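# Move the strut channel from the rack to the bench

## Task

Take the steel strut channel off the topmost arms of the wall rack and set it down on the work bench, then release it and back the robot away. It only counts if the channel stays on the bench with nothing from the robot holding it, and the robot must not topple or be left leaning.

## Robot and tools

Robot: a wheeled base with a vertical column, a tilting head and two six-joint arms (left and right), each with a two-finger gripper. Folded, as at the start, it is 0.73 m long, 0.62 m wide and 1.88 m tall, with its front 0.40 m ahead of the column. The base can drive forward or back and turn in place, but it cannot move sideways. Loose objects may occasionally be nudged by outside pushes.

Frames: the base frame sits on the floor under the column, midway between the drive wheels, with x forward, y to the left and z up. left_hand and right_hand are reported in this frame as the point where the fingers meet (the tips reach 8 mm past it). Each hand's z axis runs along the fingers and its y axis along the opening direction. quat_wxyz rotates (0,0,1) onto the finger direction. The odometry frame is the base frame as it was at scene start. Odometry counts wheel rotation, so slipping shows up as travel. Heading is positive to the left, from -3.142 to 3.142.

execute_actions(actions, cameras): actions is a list holding one action, or an empty list, which only reports state and images. An action can have these keys:
- base: exactly one command. {"translate_m": d} drives d metres, forward positive, from -3 to 3. {"rotate_rad": d} turns d radians in place, left (counter-clockwise seen from above) positive, from -3.2 to 3.2. Both are relative to where the base last measured itself.
- joints: absolute targets by name, all arms together in one dict. head_tilt_rad runs from -0.61 to 1.308; positive looks down and 0 is about level. left_/right_joint1_rad runs from -2.879 to 2.879, joint2 from 0 to 3.141, joint3 from 0 to 3.019, joint4 from -1.692 to 1.57, joint5 from -1.57 to 1.57 (positive swings the hand to the robot's right), and joint6 from -2.094 to 2.094 (positive rolls clockwise seen from behind). left_/right_gripper_m is the fingertip gap in metres, from 0 to 0.093.
- speeds: optional caps for this action only. translate_m 0.05 to 0.8 m/s and rotate_rad 0.1 to 1 rad/s, where the top value is the default. These caps do not slow the arms.
All motions start together. A base move that would need more than 8.667 s is refused, and an unknown key or an out-of-range value rejects the whole call. Joints left out of an action may still be driving toward earlier targets. cameras is a list drawn from cam_head_left, cam_head_right, cam_left_wrist, cam_right_wrist, nav_camera and all. Null or omitted gives all cameras, and [] gives none. The pictures line lists the image order.

wait(seconds): 0 to 10; it commands nothing and returns state and images. zoom_image(camera, region): region is [x0,y0,x1,y1] in pixels of that camera's latest full image, at most 504x504. finished_scene(scene): ends the scene; do this only after the channel rests on the bench by itself and the robot has backed off.

Arm geometry: with joint1 at -1.57 (left) or 1.57 (right) and joints 5 and 6 at 0, the arm lies in a forward-facing vertical plane 0.23 m to that side. Let a = j2-0.35, b = 1.05+j2-j3 and c = b-j4 (c = 1.57 means the fingers point straight down). The hand is then 0.12+0.39 sin a+0.38 cos b+0.25 cos c m ahead and 1.46+0.39 cos a-0.38 sin b-0.25 sin c m up. For example, j2, j3, j4 = 0.93, 0.78, 0.14 gives 0.60 m ahead and 1.21 m up. Real hands sit up to about 5 cm lower and closer, or about 12 cm with a heavy or far-out load. Reach is about 1 m from the shoulder, and the hand cannot get below about 0.47 m height, so it never reaches the floor.

Loads with the fingers down: up to 3.2 kg at about 0.4 m ahead and 0.65 to 1.2 m up; 2 kg out to 0.6 m; 1 kg out to 0.8 m at 0.9 to 1.2 m up. A gripper holds roughly 2 to 6 kg. Heavy loads with the fingers flatter than about 1.2 rad below horizontal make the arm sag.

Gripper: the fingers are 7 cm long. To grasp, command a gap smaller than the object; off_target is then normal. If the reading stays at least 0.002 m above the target, something is held. Joint changes under about 0.03 rad (0.08 for joints 2 and 3) may not move the joint at all. For gentle contact, step about 0.05 rad per call from your last target.

Result lines: base_status and joint_status give done, off_target, contact_stop (base only), time_out or not_followed. "joint command not followed" plus a cause line means a self-collision check blocked the arm. To clear it, move the joints involved at least 0.05 rad back the way they came, or move the other arm away. A blocked arm keeps pushing and heats up. To relax it, resend its reported positions as targets, though a loaded arm sinks slightly each time. on_its_own lists uncommanded behaviour, and "held at" there is the target, not the position. turned_by_wheels and turned_by_imu disagreeing by more than about 4% and by 0.05 rad means a collision or slip. base_tilt is in degrees, with forward and right positive. motor_effort covers only the wheels; the bracketed number is the peak. wheel_motors_off = 1 means an overload cut-out: pushing hard for about 3 s turns the wheels off for 2 s. After contact_stop, back up 0.05 m before trying again. A table top 0.30 to 1.20 m high can pass over the base and hit the column. A Motor temperatures line shows heat per joint. At 85 °C you get a warning; at 100 °C that arm drops whatever it holds.

Cameras: the head cameras sit 1.47 to 1.58 m up and look down by about head_tilt_rad. The wrist cameras look along the fingers, tilted 0.62 rad toward the hand's +x (back toward the robot when the fingers point down). nav_camera sits low on the front of the base.

Avoid: dropping or flinging the channel, arms striking or pressing on each other (a hard press ends the run), long hard pushes, and tipping the robot.

Each tool is called after "Call:" as name(argument=value, ...), one argument or row to a line, values as JSON.

## Session

Call:
execute_actions(
  actions=[],
)

Scene clock: 0.00 s.
Joint torques (N m, as the arm reports them, + toward a larger angle): no reading
Motor temperatures (°C, as the motors report them): left_arm=[27 27 26 26 24 24] | right_arm=[24 26 25 25 23 26]
base_odometry: x=+0.000 y=+0.000 heading=+0.000 (m, m, rad; odometry frame)
turned_by_wheels: +0.000 (rad since the last result)
turned_by_imu: +0.000 (rad since the last result)
base_tilt: forward=+0.2 right=-0.5 (deg)
base_status: not commanded
joint_positions: head_tilt_rad=+0.892 left_joint1_rad=-1.560 left_joint2_rad=+0.898 left_joint3_rad=+0.391 left_joint4_rad=-0.953 left_joint5_rad=+0.030 left_joint6_rad=-0.070 left_gripper_m=+0.095 right_joint1_rad=+1.557 right_joint2_rad=+0.905 right_joint3_rad=+0.418 right_joint4_rad=-0.980 right_joint5_rad=-0.013 right_joint6_rad=-0.055 right_gripper_m=+0.094
joint_status: not commanded
wheel_motors_off: 0
motor_effort: left_wheel=+3 right_wheel=-1 (%)
left_hand: x=+0.1342 y=+0.2216 z=+1.2563 quat_wxyz=(+0.451, +0.042, -0.892, -0.005) (m; base frame)
right_hand: x=+0.1428 y=-0.2261 z=+1.2566 quat_wxyz=(+0.454, +0.015, -0.891, -0.014) (m; base frame)
pictures: cam_head_left, cam_head_right, cam_left_wrist, cam_right_wrist, nav_camera
Images, in order (width x height): cam_head_left 896x504, cam_head_right 896x504, cam_left_wrist 504x504, cam_right_wrist 504x504, nav_camera 896x504.

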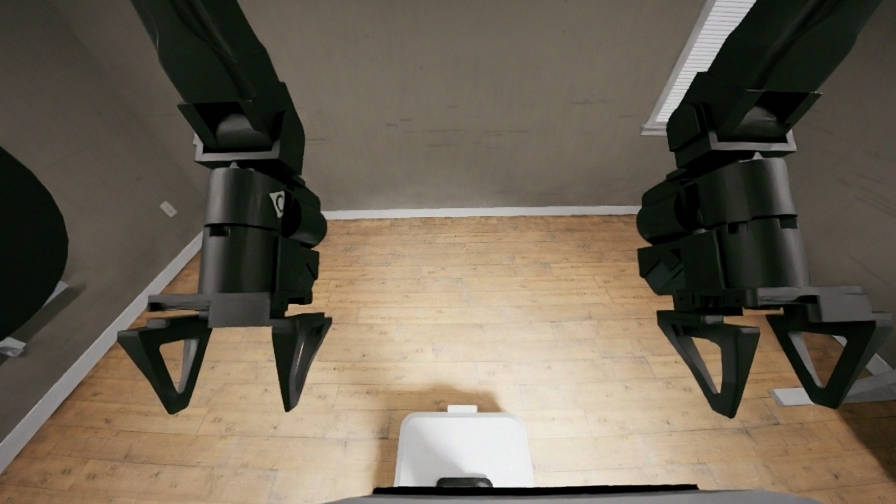

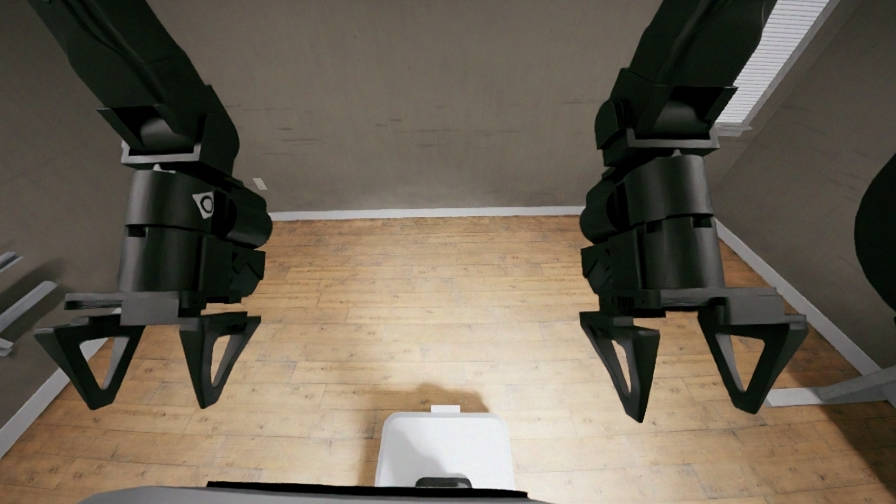

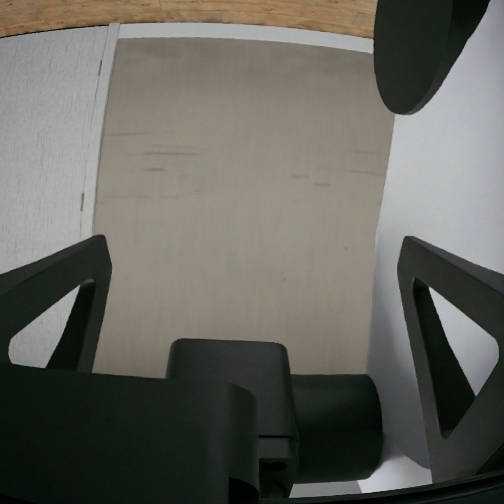

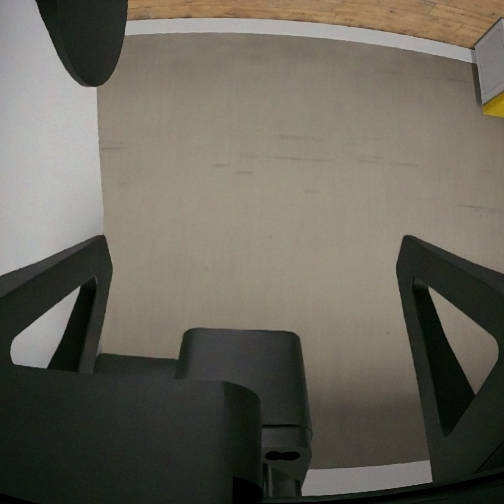

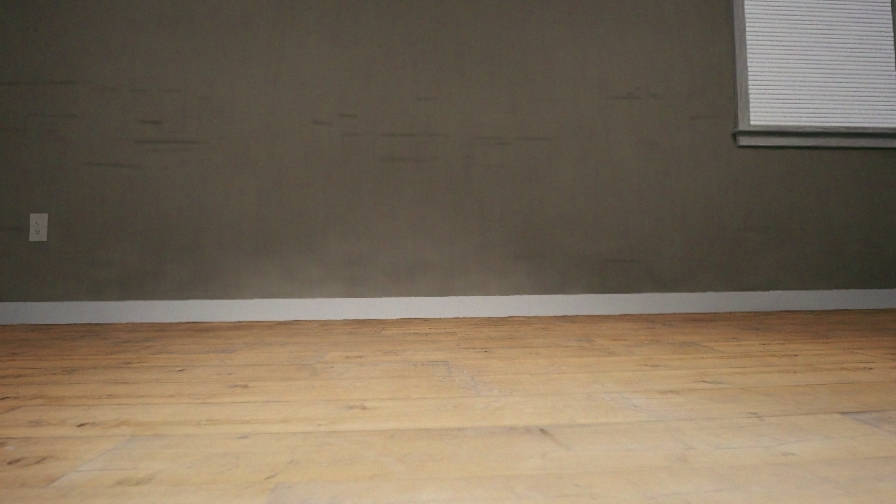

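Rack at left.

Call:
execute_actions(
  actions=[
    {"base":{"rotate_rad":1.57},"joints":{"head_tilt_rad":0.2}},
  ],
  cameras=["cam_head_left","cam_head_right"],
)

Scene clock: 11.10 s.
Joint torques (N m, as the arm reports them, + toward a larger angle): left_arm=[ 0.91 -7.78 -1.37 -1.1  -0.06 -0.07] | right_arm=[ 0.87 -7.57 -0.89 -1.63 -0.12  0.06]
Motor temperatures (°C, as the motors report them): left_arm=[27 27 27 26 24 24] | right_arm=[24 27 25 25 23 26]
base_odometry: x=+0.000 y=+0.000 heading=+1.570 (m, m, rad; odometry frame)
turned_by_wheels: +1.570 (rad since the last result)
turned_by_imu: +1.569 (rad since the last result)
base_tilt: forward=+0.1 right=-0.5 (deg)
base_status: done
joint_positions: head_tilt_rad=+0.220 left_joint1_rad=-1.560 left_joint2_rad=+0.898 left_joint3_rad=+0.391 left_joint4_rad=-0.953 left_joint5_rad=+0.030 left_joint6_rad=-0.070 left_gripper_m=+0.095 right_joint1_rad=+1.557 right_joint2_rad=+0.905 right_joint3_rad=+0.418 right_joint4_rad=-0.980 right_joint5_rad=-0.013 right_joint6_rad=-0.055 right_gripper_m=+0.094
joint_status: all done
wheel_motors_off: 0
motor_effort: left_wheel=-2(33) right_wheel=+2(38) (%)
left_hand: x=+0.1342 y=+0.2216 z=+1.2563 quat_wxyz=(+0.451, +0.042, -0.892, -0.005) (m; base frame)
right_hand: x=+0.1428 y=-0.2261 z=+1.2566 quat_wxyz=(+0.454, +0.015, -0.891, -0.014) (m; base frame)
pictures: cam_head_left, cam_head_right
Images, in order (width x height): cam_head_left 896x504, cam_head_right 896x504.

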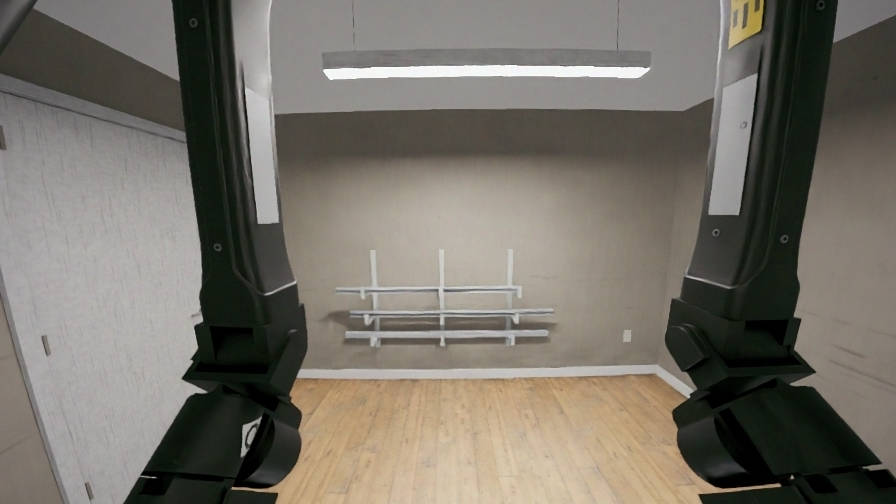

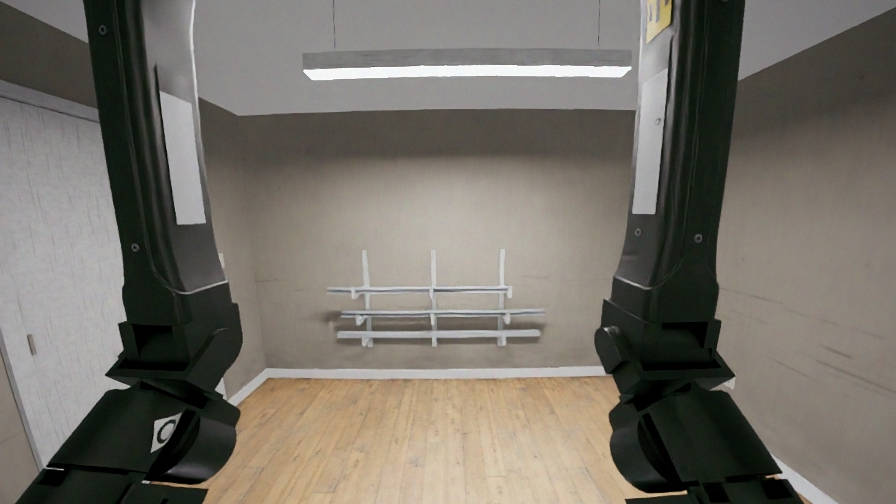

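Call:
execute_actions(
  actions=[
    {"base":{"rotate_rad":0.25},"joints":{"head_tilt_rad":0.5,"left_joint2_rad":1.25,"left_joint3_rad":1.1,"left_joint4_rad":-0.37,"right_joint2_rad":1.25,"right_joint3_rad":1.1,"right_joint4_rad":-0.37}},
  ],
  cameras=[],
)

Call:
execute_actions(
  actions=[
    {"base":{"translate_m":0.9}},
  ],
  cameras=[],
)

Call:
execute_actions(
  actions=[
    {"base":{"rotate_rad":-0.25}},
  ],
  cameras=["cam_head_left","cam_head_right"],
)

Scene clock: 33.50 s.
Joint torques (N m, as the arm reports them, + toward a larger angle): left_arm=[  0.91 -18.5    3.61   0.36  -0.06  -0.06] | right_arm=[  0.54 -16.79   2.82   0.05  -0.13   0.07]
Motor temperatures (°C, as the motors report them): left_arm=[27 28 27 26 24 24] | right_arm=[24 27 25 25 23 26]
base_odometry: x=+0.000 y=+0.000 heading=+1.819 (m, m, rad; odometry frame)
turned_by_wheels: +0.249 (rad since the last result)
turned_by_imu: +0.249 (rad since the last result)
base_tilt: forward=+0.3 right=-0.5 (deg)
base_status: done
joint_positions: head_tilt_rad=+0.504 left_joint1_rad=-1.560 left_joint2_rad=+1.254 left_joint3_rad=+1.097 left_joint4_rad=-0.368 left_joint5_rad=+0.030 left_joint6_rad=-0.070 left_gripper_m=+0.095 right_joint1_rad=+1.557 right_joint2_rad=+1.249 right_joint3_rad=+1.103 right_joint4_rad=-0.368 right_joint5_rad=-0.013 right_joint6_rad=-0.055 right_gripper_m=+0.094
joint_status: all done
wheel_motors_off: 0
motor_effort: left_wheel=-3(26) right_wheel=+3(26) (%)
left_hand: x=+0.5638 y=+0.2254 z=+1.0907 quat_wxyz=(+0.001, +0.038, -0.999, +0.010) (m; base frame)
right_hand: x=+0.5692 y=-0.2311 z=+1.0936 quat_wxyz=(-0.005, +0.024, -1.000, +0.000) (m; base frame)
pictures: none
No camera images: the call's "cameras" was empty. Leave "cameras" out to get every camera's image.

Scene clock: 36.53 s.
Joint torques (N m, as the arm reports them, + toward a larger angle): left_arm=[  0.89 -18.59   3.53   0.35  -0.06  -0.07] | right_arm=[  0.77 -16.85   3.13   0.05  -0.13   0.06]
Motor temperatures (°C, as the motors report them): left_arm=[27 28 27 26 24 24] | right_arm=[24 28 25 25 23 26]
base_odometry: x=-0.221 y=+0.872 heading=+1.819 (m, m, rad; odometry frame)
turned_by_wheels: +0.000 (rad since the last result)
turned_by_imu: -0.001 (rad since the last result)
base_tilt: forward=+0.2 right=-0.3 (deg)
base_status: done
joint_positions: head_tilt_rad=+0.505 left_joint1_rad=-1.560 left_joint2_rad=+1.254 left_joint3_rad=+1.098 left_joint4_rad=-0.369 left_joint5_rad=+0.030 left_joint6_rad=-0.070 left_gripper_m=+0.095 right_joint1_rad=+1.557 right_joint2_rad=+1.249 right_joint3_rad=+1.099 right_joint4_rad=-0.368 right_joint5_rad=-0.013 right_joint6_rad=-0.055 right_gripper_m=+0.094
joint_status: not commanded
wheel_motors_off: 0
motor_effort: left_wheel=+0(51) right_wheel=-1(53) (%)
left_hand: x=+0.5643 y=+0.2254 z=+1.0908 quat_wxyz=(+0.001, +0.038, -0.999, +0.010) (m; base frame)
right_hand: x=+0.5664 y=-0.2311 z=+1.0929 quat_wxyz=(-0.002, +0.024, -1.000, +0.000) (m; base frame)
pictures: none
No camera images: the call's "cameras" was empty. Leave "cameras" out to get every camera's image.

Scene clock: 37.93 s.
Joint torques (N m, as the arm reports them, + toward a larger angle): left_arm=[  0.87 -18.68   3.58   0.38  -0.06  -0.06] | right_arm=[  0.71 -17.41   3.15   0.01  -0.14   0.06]
Motor temperatures (°C, as the motors report them): left_arm=[27 28 27 26 24 24] | right_arm=[24 28 25 25 23 26]
base_odometry: x=-0.221 y=+0.873 heading=+1.570 (m, m, rad; odometry frame)
turned_by_wheels: -0.249 (rad since the last result)
turned_by_imu: -0.247 (rad since the last result)
base_tilt: forward=+0.1 right=-0.4 (deg)
base_status: done
joint_positions: head_tilt_rad=+0.505 left_joint1_rad=-1.560 left_joint2_rad=+1.254 left_joint3_rad=+1.098 left_joint4_rad=-0.369 left_joint5_rad=+0.030 left_joint6_rad=-0.070 left_gripper_m=+0.095 right_joint1_rad=+1.557 right_joint2_rad=+1.249 right_joint3_rad=+1.099 right_joint4_rad=-0.368 right_joint5_rad=-0.013 right_joint6_rad=-0.055 right_gripper_m=+0.094
joint_status: not commanded
wheel_motors_off: 0
motor_effort: left_wheel=+0(38) right_wheel=-2(40) (%)
left_hand: x=+0.5643 y=+0.2254 z=+1.0908 quat_wxyz=(+0.001, +0.038, -0.999, +0.010) (m; base frame)
right_hand: x=+0.5664 y=-0.2311 z=+1.0929 quat_wxyz=(-0.002, +0.024, -1.000, +0.000) (m; base frame)
pictures: cam_head_left, cam_head_right
Images, in order (width x height): cam_head_left 896x504, cam_head_right 896x504.

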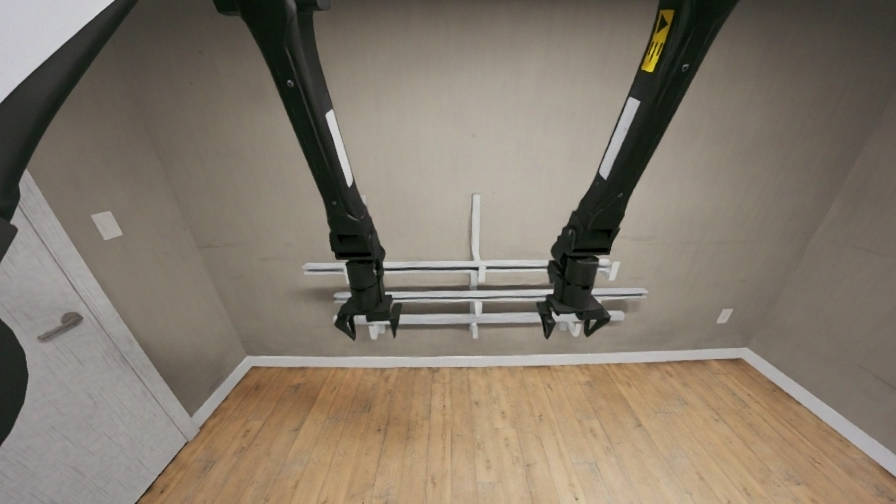

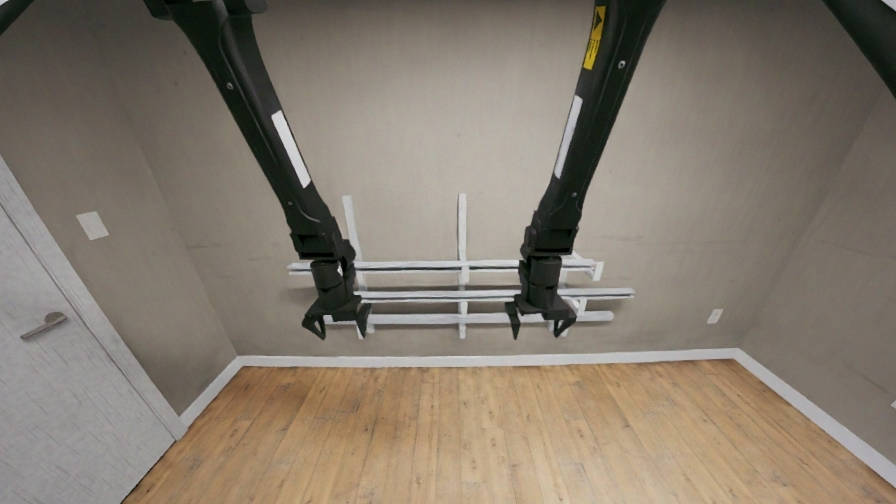

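Call:
execute_actions(
  actions=[
    {"base":{"translate_m":0.42},"joints":{"left_joint6_rad":1.5,"right_joint6_rad":1.5}},
  ],
)

Scene clock: 44.97 s.
Joint torques (N m, as the arm reports them, + toward a larger angle): left_arm=[  0.89 -18.59   3.34   0.31   0.05   0.04] | right_arm=[  0.51 -17.04   3.09  -0.03  -0.03   0.15]
Motor temperatures (°C, as the motors report them): left_arm=[27 29 27 26 24 24] | right_arm=[24 29 25 25 23 26]
base_odometry: x=-0.221 y=+1.293 heading=+1.569 (m, m, rad; odometry frame)
turned_by_wheels: +0.000 (rad since the last result)
turned_by_imu: -0.001 (rad since the last result)
base_tilt: forward=+0.3 right=-0.5 (deg)
base_status: done
joint_positions: head_tilt_rad=+0.505 left_joint1_rad=-1.560 left_joint2_rad=+1.253 left_joint3_rad=+1.100 left_joint4_rad=-0.368 left_joint5_rad=+0.030 left_joint6_rad=+1.488 left_gripper_m=+0.095 right_joint1_rad=+1.557 right_joint2_rad=+1.249 right_joint3_rad=+1.098 right_joint4_rad=-0.368 right_joint5_rad=-0.013 right_joint6_rad=+1.492 right_gripper_m=+0.094
joint_status: all done
wheel_motors_off: 0
motor_effort: left_wheel=+0(49) right_wheel=+1(53) (%)
left_hand: x=+0.5657 y=+0.2254 z=+1.0913 quat_wxyz=(-0.008, -0.675, -0.738, +0.007) (m; base frame)
right_hand: x=+0.5661 y=-0.2311 z=+1.0930 quat_wxyz=(-0.001, -0.681, -0.732, -0.002) (m; base frame)
pictures: cam_head_left, cam_head_right, cam_left_wrist, cam_right_wrist, nav_camera
Images, in order (width x height): cam_head_left 896x504, cam_head_right 896x504, cam_left_wrist 504x504, cam_right_wrist 504x504, nav_camera 896x504.

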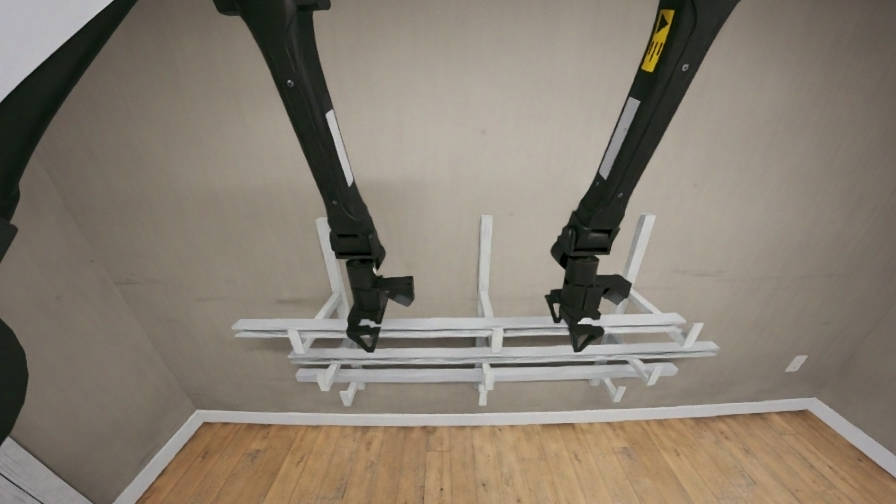

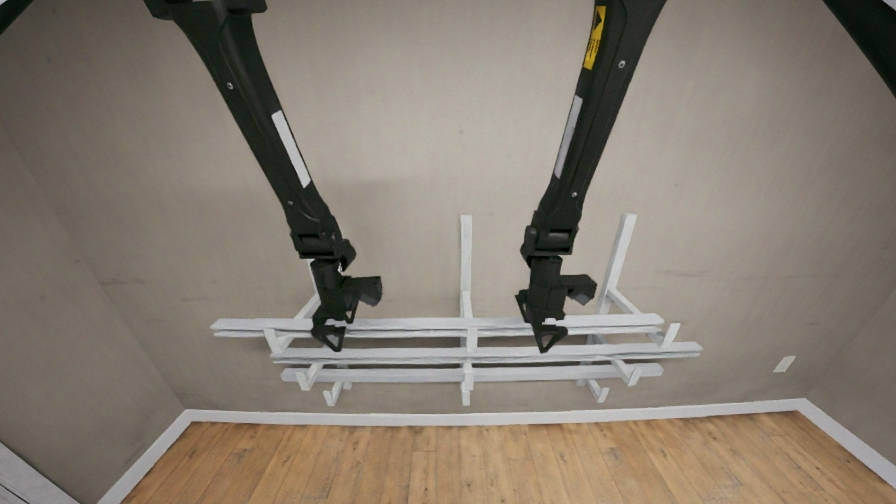

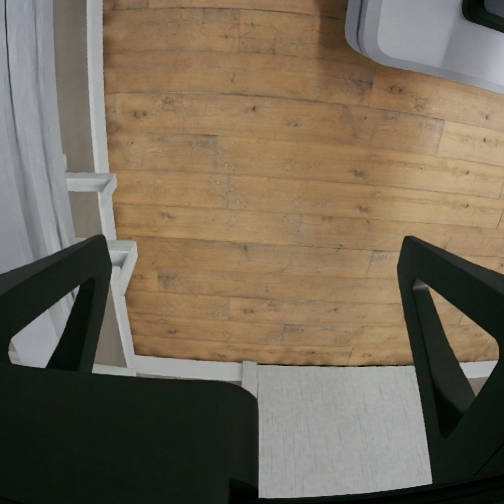

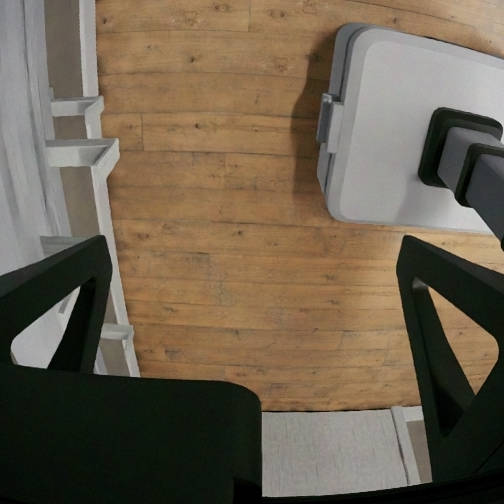

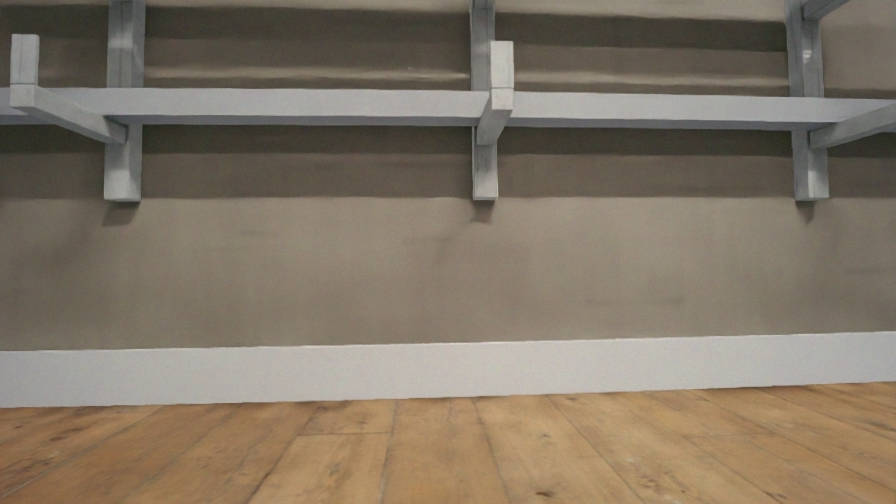

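Call:
execute_actions(
  actions=[
    {"base":{"translate_m":0.17},"joints":{"head_tilt_rad":0.8,"left_joint2_rad":1.3,"left_joint3_rad":1.1,"left_joint4_rad":-0.32,"right_joint2_rad":1.3,"right_joint3_rad":1.1,"right_joint4_rad":-0.32}},
  ],
)

Scene clock: 57.43 s.
Joint torques (N m, as the arm reports them, + toward a larger angle): left_arm=[  0.88 -17.43   3.05   0.48   0.05   0.03] | right_arm=[  0.65 -16.55   2.76   0.21  -0.02   0.16]
Motor temperatures (°C, as the motors report them): left_arm=[27 30 27 26 24 24] | right_arm=[24 30 25 25 23 26]
base_odometry: x=-0.221 y=+1.463 heading=+1.569 (m, m, rad; odometry frame)
turned_by_wheels: +0.000 (rad since the last result)
turned_by_imu: -0.001 (rad since the last result)
base_tilt: forward=+0.2 right=-0.5 (deg)
base_status: done
joint_positions: head_tilt_rad=+0.802 left_joint1_rad=-1.560 left_joint2_rad=+1.290 left_joint3_rad=+1.100 left_joint4_rad=-0.324 left_joint5_rad=+0.030 left_joint6_rad=+1.488 left_gripper_m=+0.095 right_joint1_rad=+1.557 right_joint2_rad=+1.293 right_joint3_rad=+1.098 right_joint4_rad=-0.327 right_joint5_rad=-0.013 right_joint6_rad=+1.492 right_gripper_m=+0.094
joint_status: all done
wheel_motors_off: 0
motor_effort: left_wheel=+0(37) right_wheel=+0(36) (%)
left_hand: x=+0.5627 y=+0.2255 z=+1.0751 quat_wxyz=(-0.010, -0.675, -0.737, +0.004) (m; base frame)
right_hand: x=+0.5597 y=-0.2313 z=+1.0735 quat_wxyz=(+0.000, -0.681, -0.732, -0.001) (m; base frame)
pictures: cam_head_left, cam_head_right, cam_left_wrist, cam_right_wrist, nav_camera
Images, in order (width x height): cam_head_left 896x504, cam_head_right 896x504, cam_left_wrist 504x504, cam_right_wrist 504x504, nav_camera 896x504.

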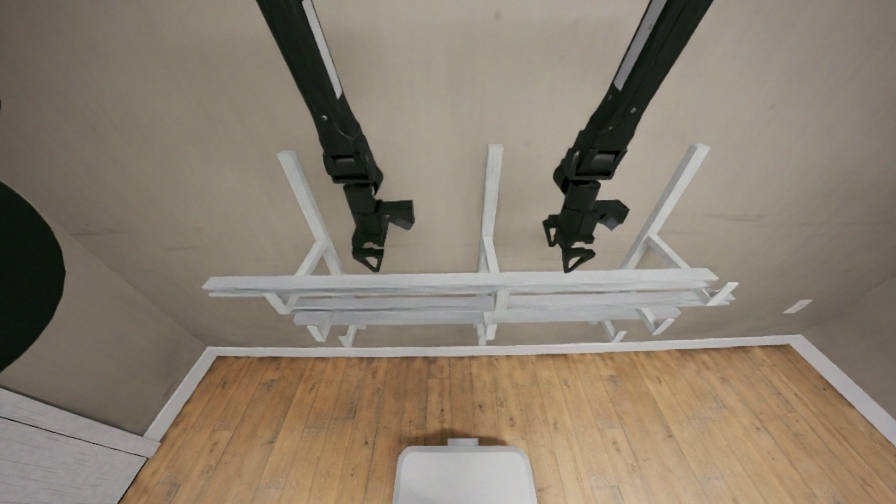

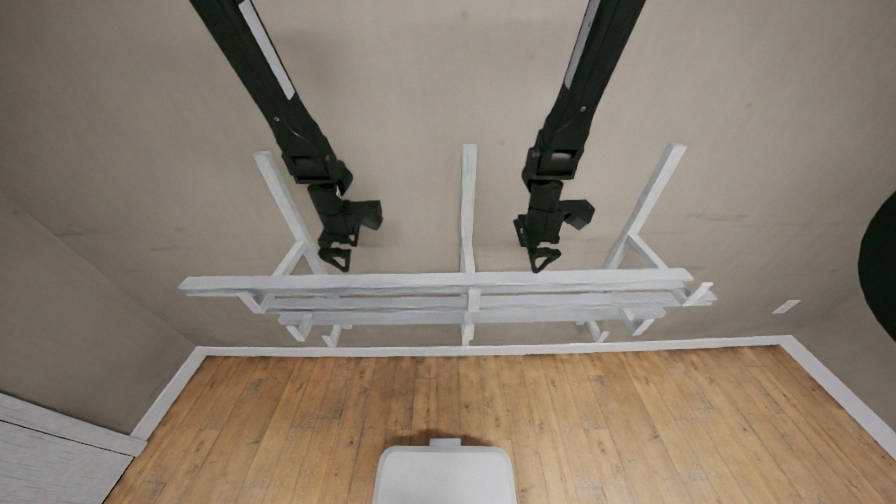

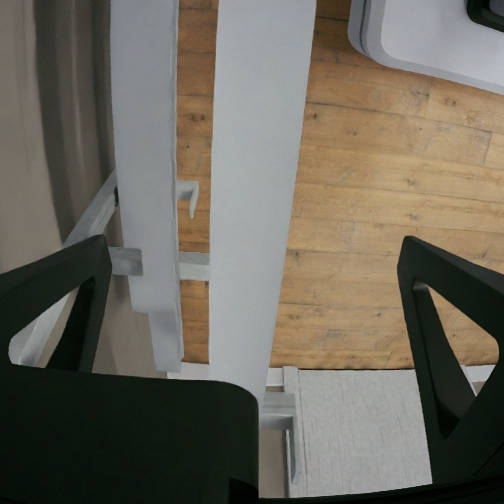

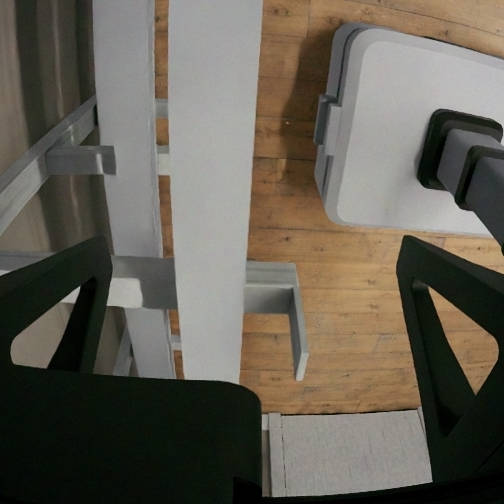

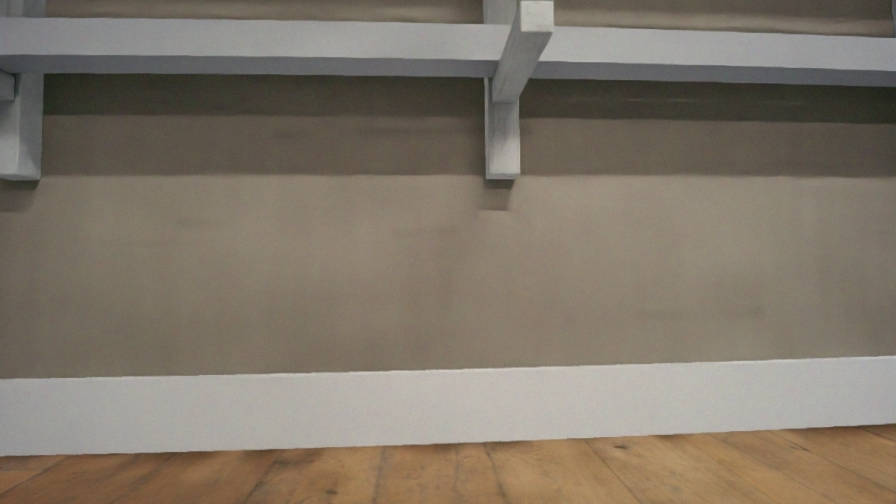

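Call:
execute_actions(
  actions=[
    {"joints":{"left_joint2_rad":1.5,"left_joint3_rad":1.25,"left_joint4_rad":-0.27,"right_joint2_rad":1.5,"right_joint3_rad":1.25,"right_joint4_rad":-0.27}},
  ],
  cameras=["cam_head_left","cam_left_wrist","cam_right_wrist"],
)

Scene clock: 67.07 s.
Joint torques (N m, as the arm reports them, + toward a larger angle): left_arm=[  0.89 -20.31   2.5    0.32   0.04   0.04] | right_arm=[  0.67 -18.73   2.59   0.21  -0.03   0.15]
Motor temperatures (°C, as the motors report them): left_arm=[27 31 27 26 24 24] | right_arm=[24 30 25 25 23 26]
base_odometry: x=-0.221 y=+1.463 heading=+1.569 (m, m, rad; odometry frame)
turned_by_wheels: +0.000 (rad since the last result)
turned_by_imu: +0.000 (rad since the last result)
base_tilt: forward=+0.1 right=-0.4 (deg)
base_status: not commanded
joint_positions: head_tilt_rad=+0.802 left_joint1_rad=-1.560 left_joint2_rad=+1.508 left_joint3_rad=+1.250 left_joint4_rad=-0.271 left_joint5_rad=+0.030 left_joint6_rad=+1.488 left_gripper_m=+0.095 right_joint1_rad=+1.557 right_joint2_rad=+1.506 right_joint3_rad=+1.243 right_joint4_rad=-0.274 right_joint5_rad=-0.013 right_joint6_rad=+1.493 right_gripper_m=+0.094
joint_status: all done
wheel_motors_off: 0
motor_effort: left_wheel=+0(2) right_wheel=+1(2) (%)
left_hand: x=+0.5754 y=+0.2264 z=+0.9947 quat_wxyz=(-0.005, -0.675, -0.737, +0.010) (m; base frame)
right_hand: x=+0.5719 y=-0.2323 z=+0.9949 quat_wxyz=(+0.005, -0.682, -0.732, +0.004) (m; base frame)
pictures: cam_head_left, cam_left_wrist, cam_right_wrist
Images, in order (width x height): cam_head_left 896x504, cam_left_wrist 504x504, cam_right_wrist 504x504.

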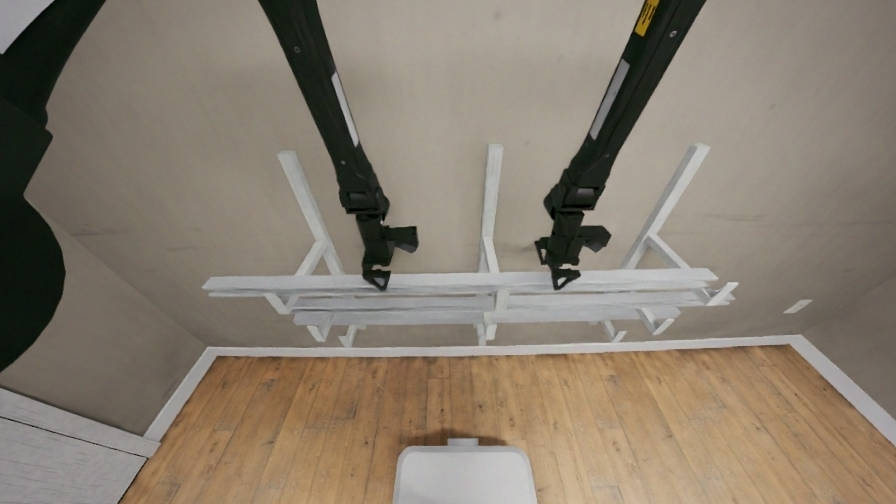

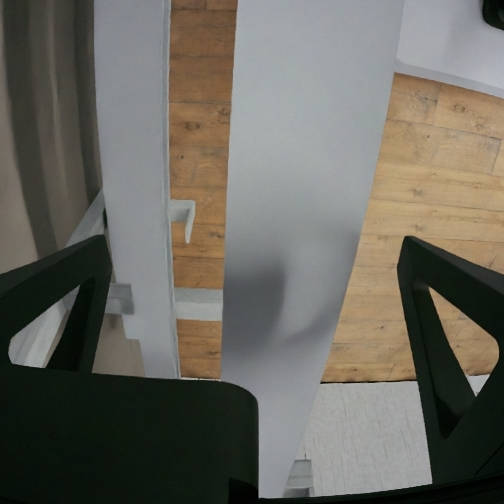

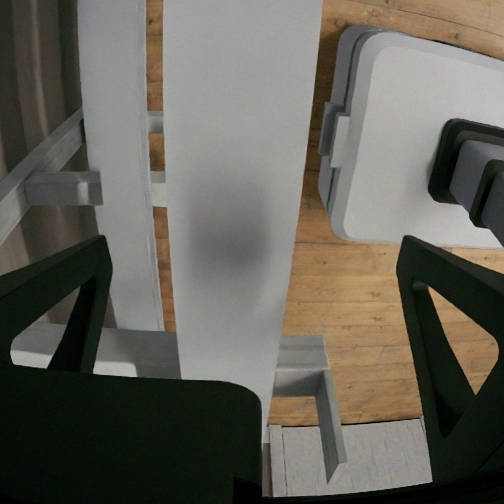

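Call:
execute_actions(
  actions=[
    {"joints":{"left_joint2_rad":1.7,"left_joint3_rad":1.4,"left_joint4_rad":-0.22,"right_joint2_rad":1.7,"right_joint3_rad":1.4,"right_joint4_rad":-0.22}},
  ],
  cameras=["cam_head_left","cam_left_wrist","cam_right_wrist"],
)

Scene clock: 74.53 s.
Joint torques (N m, as the arm reports them, + toward a larger angle): left_arm=[  0.98 -19.53   2.85   0.56   0.14  -0.03] | right_arm=[  0.56 -19.62   2.05   0.35  -0.02   0.15]
Motor temperatures (°C, as the motors report them): left_arm=[27 31 27 26 24 24] | right_arm=[24 31 25 25 23 26]
base_odometry: x=-0.221 y=+1.463 heading=+1.569 (m, m, rad; odometry frame)
turned_by_wheels: +0.000 (rad since the last result)
turned_by_imu: -0.001 (rad since the last result)
base_tilt: forward=+0.3 right=-0.5 (deg)
base_status: not commanded
joint_positions: head_tilt_rad=+0.802 left_joint1_rad=-1.561 left_joint2_rad=+1.695 left_joint3_rad=+1.390 left_joint4_rad=-0.226 left_joint5_rad=+0.028 left_joint6_rad=+1.495 left_gripper_m=+0.095 right_joint1_rad=+1.557 right_joint2_rad=+1.711 right_joint3_rad=+1.393 right_joint4_rad=-0.228 right_joint5_rad=-0.013 right_joint6_rad=+1.494 right_gripper_m=+0.094
joint_status: all done
wheel_motors_off: 0
motor_effort: left_wheel=-1(3) right_wheel=+2(5) (%)
left_hand: x=+0.5803 y=+0.2266 z=+0.9221 quat_wxyz=(-0.004, -0.678, -0.735, +0.010) (m; base frame)
right_hand: x=+0.5731 y=-0.2333 z=+0.9151 quat_wxyz=(+0.008, -0.682, -0.731, +0.007) (m; base frame)
pictures: cam_head_left, cam_left_wrist, cam_right_wrist
Images, in order (width x height): cam_head_left 896x504, cam_left_wrist 504x504, cam_right_wrist 504x504.

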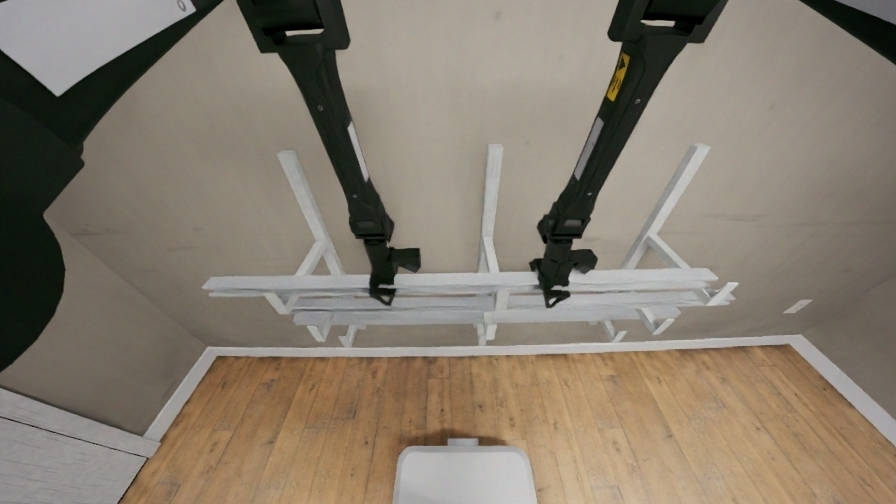

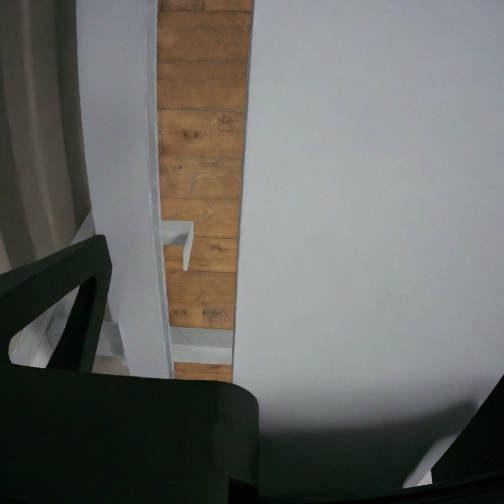

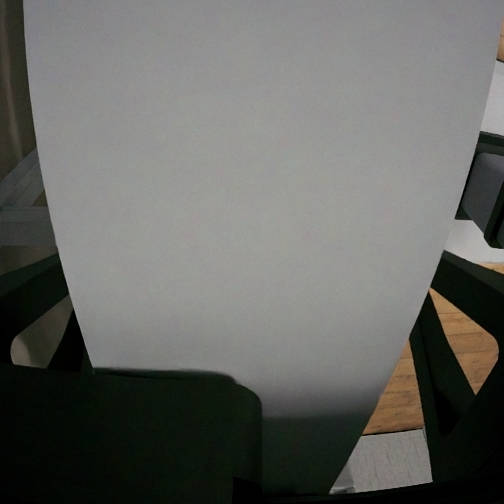

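Straddling. Close.

Call:
execute_actions(
  actions=[
    {"joints":{"left_gripper_m":0.0,"right_gripper_m":0.0}},
  ],
  cameras=["cam_head_left"],
)

Call:
execute_actions(
  actions=[
    {"joints":{"left_joint2_rad":1.4,"left_joint3_rad":1.2,"left_joint4_rad":-0.32,"right_joint2_rad":1.4,"right_joint3_rad":1.2,"right_joint4_rad":-0.32}},
  ],
  cameras=["cam_head_left"],
)

Scene clock: 82.40 s.
Joint torques (N m, as the arm reports them, + toward a larger angle): left_arm=[  1.22 -18.81   4.43   1.2    0.47  -0.32] | right_arm=[  0.62 -19.72   1.73  -0.03  -0.04  -0.24]
Motor temperatures (°C, as the motors report them): left_arm=[27 32 27 26 24 24] | right_arm=[24 31 25 25 23 26]
base_odometry: x=-0.221 y=+1.463 heading=+1.569 (m, m, rad; odometry frame)
turned_by_wheels: +0.000 (rad since the last result)
turned_by_imu: +0.000 (rad since the last result)
base_tilt: forward=+0.1 right=-0.5 (deg)
base_status: not commanded
joint_positions: head_tilt_rad=+0.802 left_joint1_rad=-1.565 left_joint2_rad=+1.691 left_joint3_rad=+1.371 left_joint4_rad=-0.247 left_joint5_rad=+0.020 left_joint6_rad=+1.530 left_gripper_m=+0.040 right_joint1_rad=+1.557 right_joint2_rad=+1.711 right_joint3_rad=+1.400 right_joint4_rad=-0.221 right_joint5_rad=-0.013 right_joint6_rad=+1.526 right_gripper_m=+0.039
joint_status: left_gripper_m off_target (ended at +0.040, target +0.000); right_gripper_m off_target (ended at +0.039, target +0.000)
wheel_motors_off: 0
motor_effort: left_wheel=+1(6) right_wheel=+3(6) (%)
left_hand: x=+0.5652 y=+0.2254 z=+0.9227 quat_wxyz=(+0.011, -0.691, -0.722, +0.020) (m; base frame)
right_hand: x=+0.5788 y=-0.2334 z=+0.9156 quat_wxyz=(+0.003, -0.694, -0.720, +0.003) (m; base frame)
pictures: cam_head_left
Images, in order (width x height): cam_head_left 896x504.

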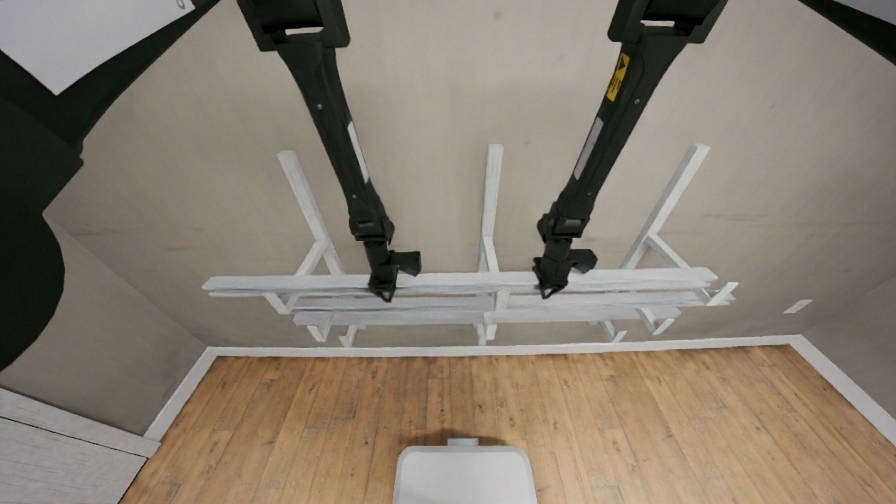

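Scene clock: 83.60 s.
Joint torques (N m, as the arm reports them, + toward a larger angle): left_arm=[  1.02 -26.75   2.85  -0.34  -0.45  -0.55] | right_arm=[  0.6  -24.11   2.02  -0.67  -0.55  -0.47]
Motor temperatures (°C, as the motors report them): left_arm=[27 32 27 26 24 24] | right_arm=[24 32 25 25 23 26]
base_odometry: x=-0.221 y=+1.463 heading=+1.569 (m, m, rad; odometry frame)
turned_by_wheels: +0.000 (rad since the last result)
turned_by_imu: +0.000 (rad since the last result)
base_tilt: forward=+0.3 right=-0.4 (deg)
base_status: not commanded
joint_positions: head_tilt_rad=+0.803 left_joint1_rad=-1.565 left_joint2_rad=+1.497 left_joint3_rad=+1.187 left_joint4_rad=-0.305 left_joint5_rad=+0.042 left_joint6_rad=+1.555 left_gripper_m=+0.040 right_joint1_rad=+1.554 right_joint2_rad=+1.480 right_joint3_rad=+1.197 right_joint4_rad=-0.307 right_joint5_rad=+0.002 right_joint6_rad=+1.547 right_gripper_m=+0.039
joint_status: all done
wheel_motors_off: 0
motor_effort: left_wheel=-1(9) right_wheel=+2(5) (%)
left_hand: x=+0.5341 y=+0.2212 z=+0.9952 quat_wxyz=(+0.019, -0.699, -0.714, +0.045) (m; base frame)
right_hand: x=+0.5467 y=-0.2361 z=+1.0026 quat_wxyz=(+0.018, -0.701, -0.712, +0.029) (m; base frame)
pictures: cam_head_left
Images, in order (width x height): cam_head_left 896x504.

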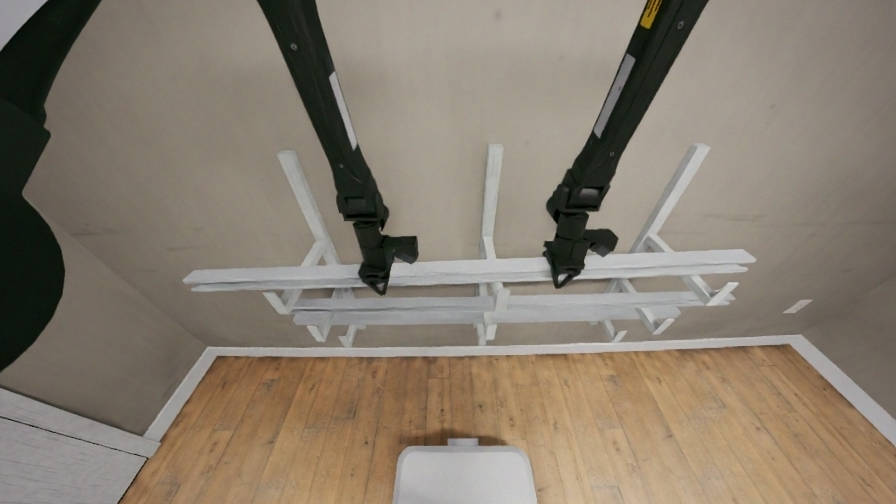

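Lift a bit more to clear the lips, then back off.

Call:
execute_actions(
  actions=[
    {"joints":{"left_joint2_rad":1.2,"left_joint3_rad":1.1,"left_joint4_rad":-0.42,"right_joint2_rad":1.2,"right_joint3_rad":1.1,"right_joint4_rad":-0.42}},
  ],
  cameras=[],
)

Call:
execute_actions(
  actions=[
    {"base":{"translate_m":-0.9},"speeds":{"translate_m":0.4},"joints":{"head_tilt_rad":0.3}},
  ],
  cameras=[],
)

Call:
execute_actions(
  actions=[
    {"base":{"rotate_rad":1.57},"speeds":{"rotate_rad":0.4}},
  ],
  cameras=["cam_head_left","cam_head_right"],
)

Scene clock: 93.30 s.
Joint torques (N m, as the arm reports them, + toward a larger angle): left_arm=[  1.1  -26.46   4.69  -0.21  -0.16  -0.56] | right_arm=[  0.74 -24.28   2.95  -0.64  -0.44  -0.5 ]
Motor temperatures (°C, as the motors report them): left_arm=[27 34 27 26 24 24] | right_arm=[24 34 25 25 23 27]
base_odometry: x=-0.221 y=+1.463 heading=+1.569 (m, m, rad; odometry frame)
turned_by_wheels: +0.000 (rad since the last result)
turned_by_imu: -0.001 (rad since the last result)
base_tilt: forward=+0.2 right=-0.3 (deg)
base_status: not commanded
joint_positions: head_tilt_rad=+0.803 left_joint1_rad=-1.565 left_joint2_rad=+1.303 left_joint3_rad=+1.074 left_joint4_rad=-0.408 left_joint5_rad=+0.035 left_joint6_rad=+1.558 left_gripper_m=+0.040 right_joint1_rad=+1.554 right_joint2_rad=+1.294 right_joint3_rad=+1.091 right_joint4_rad=-0.409 right_joint5_rad=-0.001 right_joint6_rad=+1.549 right_gripper_m=+0.039
joint_status: all done
wheel_motors_off: 0
motor_effort: left_wheel=-2(4) right_wheel=+0(7) (%)
left_hand: x=+0.5219 y=+0.2219 z=+1.0683 quat_wxyz=(+0.029, -0.700, -0.712, +0.050) (m; base frame)
right_hand: x=+0.5349 y=-0.2345 z=+1.0734 quat_wxyz=(+0.027, -0.702, -0.711, +0.036) (m; base frame)
pictures: none
No camera images: the call's "cameras" was empty. Leave "cameras" out to get every camera's image.

Scene clock: 96.93 s.
Joint torques (N m, as the arm reports them, + toward a larger angle): left_arm=[  0.98 -26.48   4.93  -0.14  -0.13  -0.59] | right_arm=[  0.83 -24.59   3.56  -0.67  -0.43  -0.54]
Motor temperatures (°C, as the motors report them): left_arm=[27 35 27 26 24 24] | right_arm=[24 34 25 25 23 27]
base_odometry: x=-0.222 y=+0.563 heading=+1.569 (m, m, rad; odometry frame)
turned_by_wheels: -0.001 (rad since the last result)
turned_by_imu: -0.001 (rad since the last result)
base_tilt: forward=+0.3 right=-0.4 (deg)
base_status: done
joint_positions: head_tilt_rad=+0.319 left_joint1_rad=-1.565 left_joint2_rad=+1.303 left_joint3_rad=+1.072 left_joint4_rad=-0.411 left_joint5_rad=+0.034 left_joint6_rad=+1.561 left_gripper_m=+0.040 right_joint1_rad=+1.554 right_joint2_rad=+1.294 right_joint3_rad=+1.084 right_joint4_rad=-0.408 right_joint5_rad=-0.002 right_joint6_rad=+1.552 right_gripper_m=+0.039
joint_status: all done
wheel_motors_off: 0
motor_effort: left_wheel=-1(36) right_wheel=+2(40) (%)
left_hand: x=+0.5195 y=+0.2221 z=+1.0681 quat_wxyz=(+0.032, -0.700, -0.711, +0.052) (m; base frame)
right_hand: x=+0.5308 y=-0.2343 z=+1.0727 quat_wxyz=(+0.029, -0.703, -0.710, +0.037) (m; base frame)
pictures: none
No camera images: the call's "cameras" was empty. Leave "cameras" out to get every camera's image.

Scene clock: 101.70 s.
Joint torques (N m, as the arm reports them, + toward a larger angle): left_arm=[  1.07 -26.22   4.86  -0.17  -0.12  -0.58] | right_arm=[  0.89 -24.51   3.53  -0.58  -0.31  -0.54]
Motor temperatures (°C, as the motors report them): left_arm=[27 36 28 26 24 24] | right_arm=[24 35 26 25 23 27]
base_odometry: x=-0.222 y=+0.563 heading=+3.138 (m, m, rad; odometry frame)
turned_by_wheels: +1.569 (rad since the last result)
turned_by_imu: +1.570 (rad since the last result)
base_tilt: forward=+0.2 right=-0.4 (deg)
base_status: done
joint_positions: head_tilt_rad=+0.319 left_joint1_rad=-1.565 left_joint2_rad=+1.303 left_joint3_rad=+1.072 left_joint4_rad=-0.410 left_joint5_rad=+0.034 left_joint6_rad=+1.561 left_gripper_m=+0.040 right_joint1_rad=+1.552 right_joint2_rad=+1.294 right_joint3_rad=+1.084 right_joint4_rad=-0.408 right_joint5_rad=-0.005 right_joint6_rad=+1.552 right_gripper_m=+0.039
joint_status: not commanded
wheel_motors_off: 0
motor_effort: left_wheel=-4(39) right_wheel=+3(46) (%)
left_hand: x=+0.5198 y=+0.2217 z=+1.0681 quat_wxyz=(+0.031, -0.701, -0.711, +0.052) (m; base frame)
right_hand: x=+0.5308 y=-0.2350 z=+1.0727 quat_wxyz=(+0.030, -0.703, -0.709, +0.037) (m; base frame)
pictures: cam_head_left, cam_head_right
Images, in order (width x height): cam_head_left 896x504, cam_head_right 896x504.

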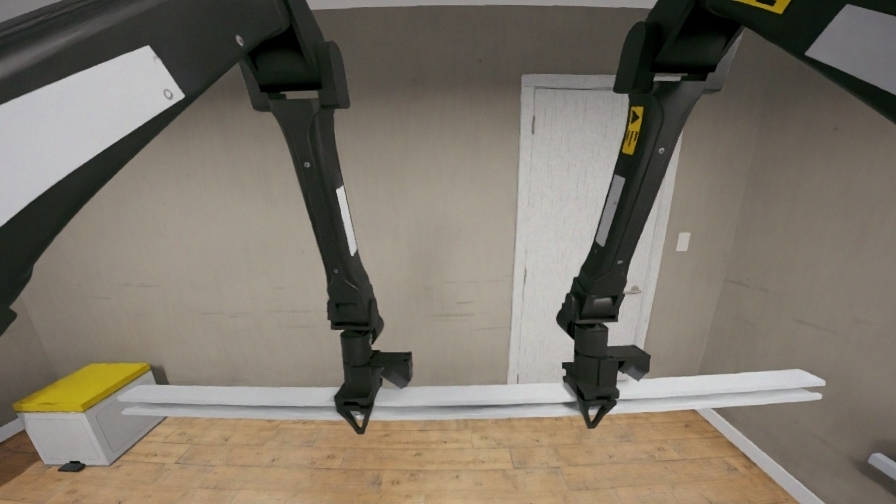

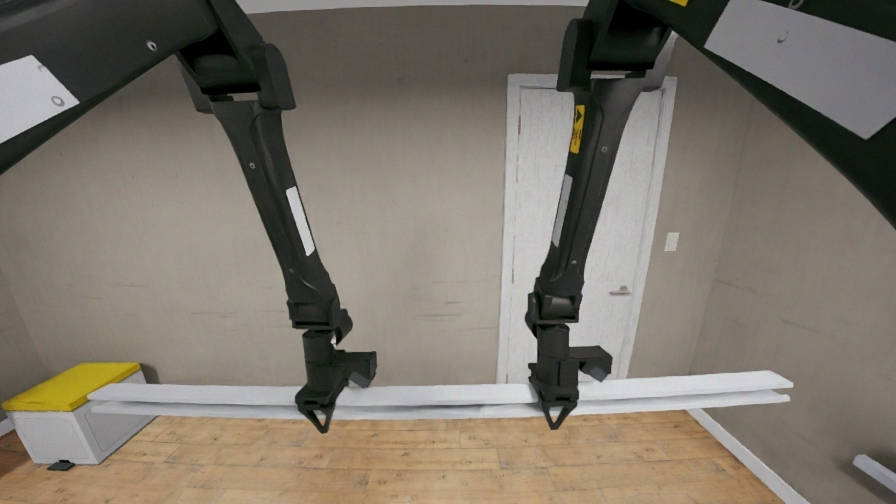

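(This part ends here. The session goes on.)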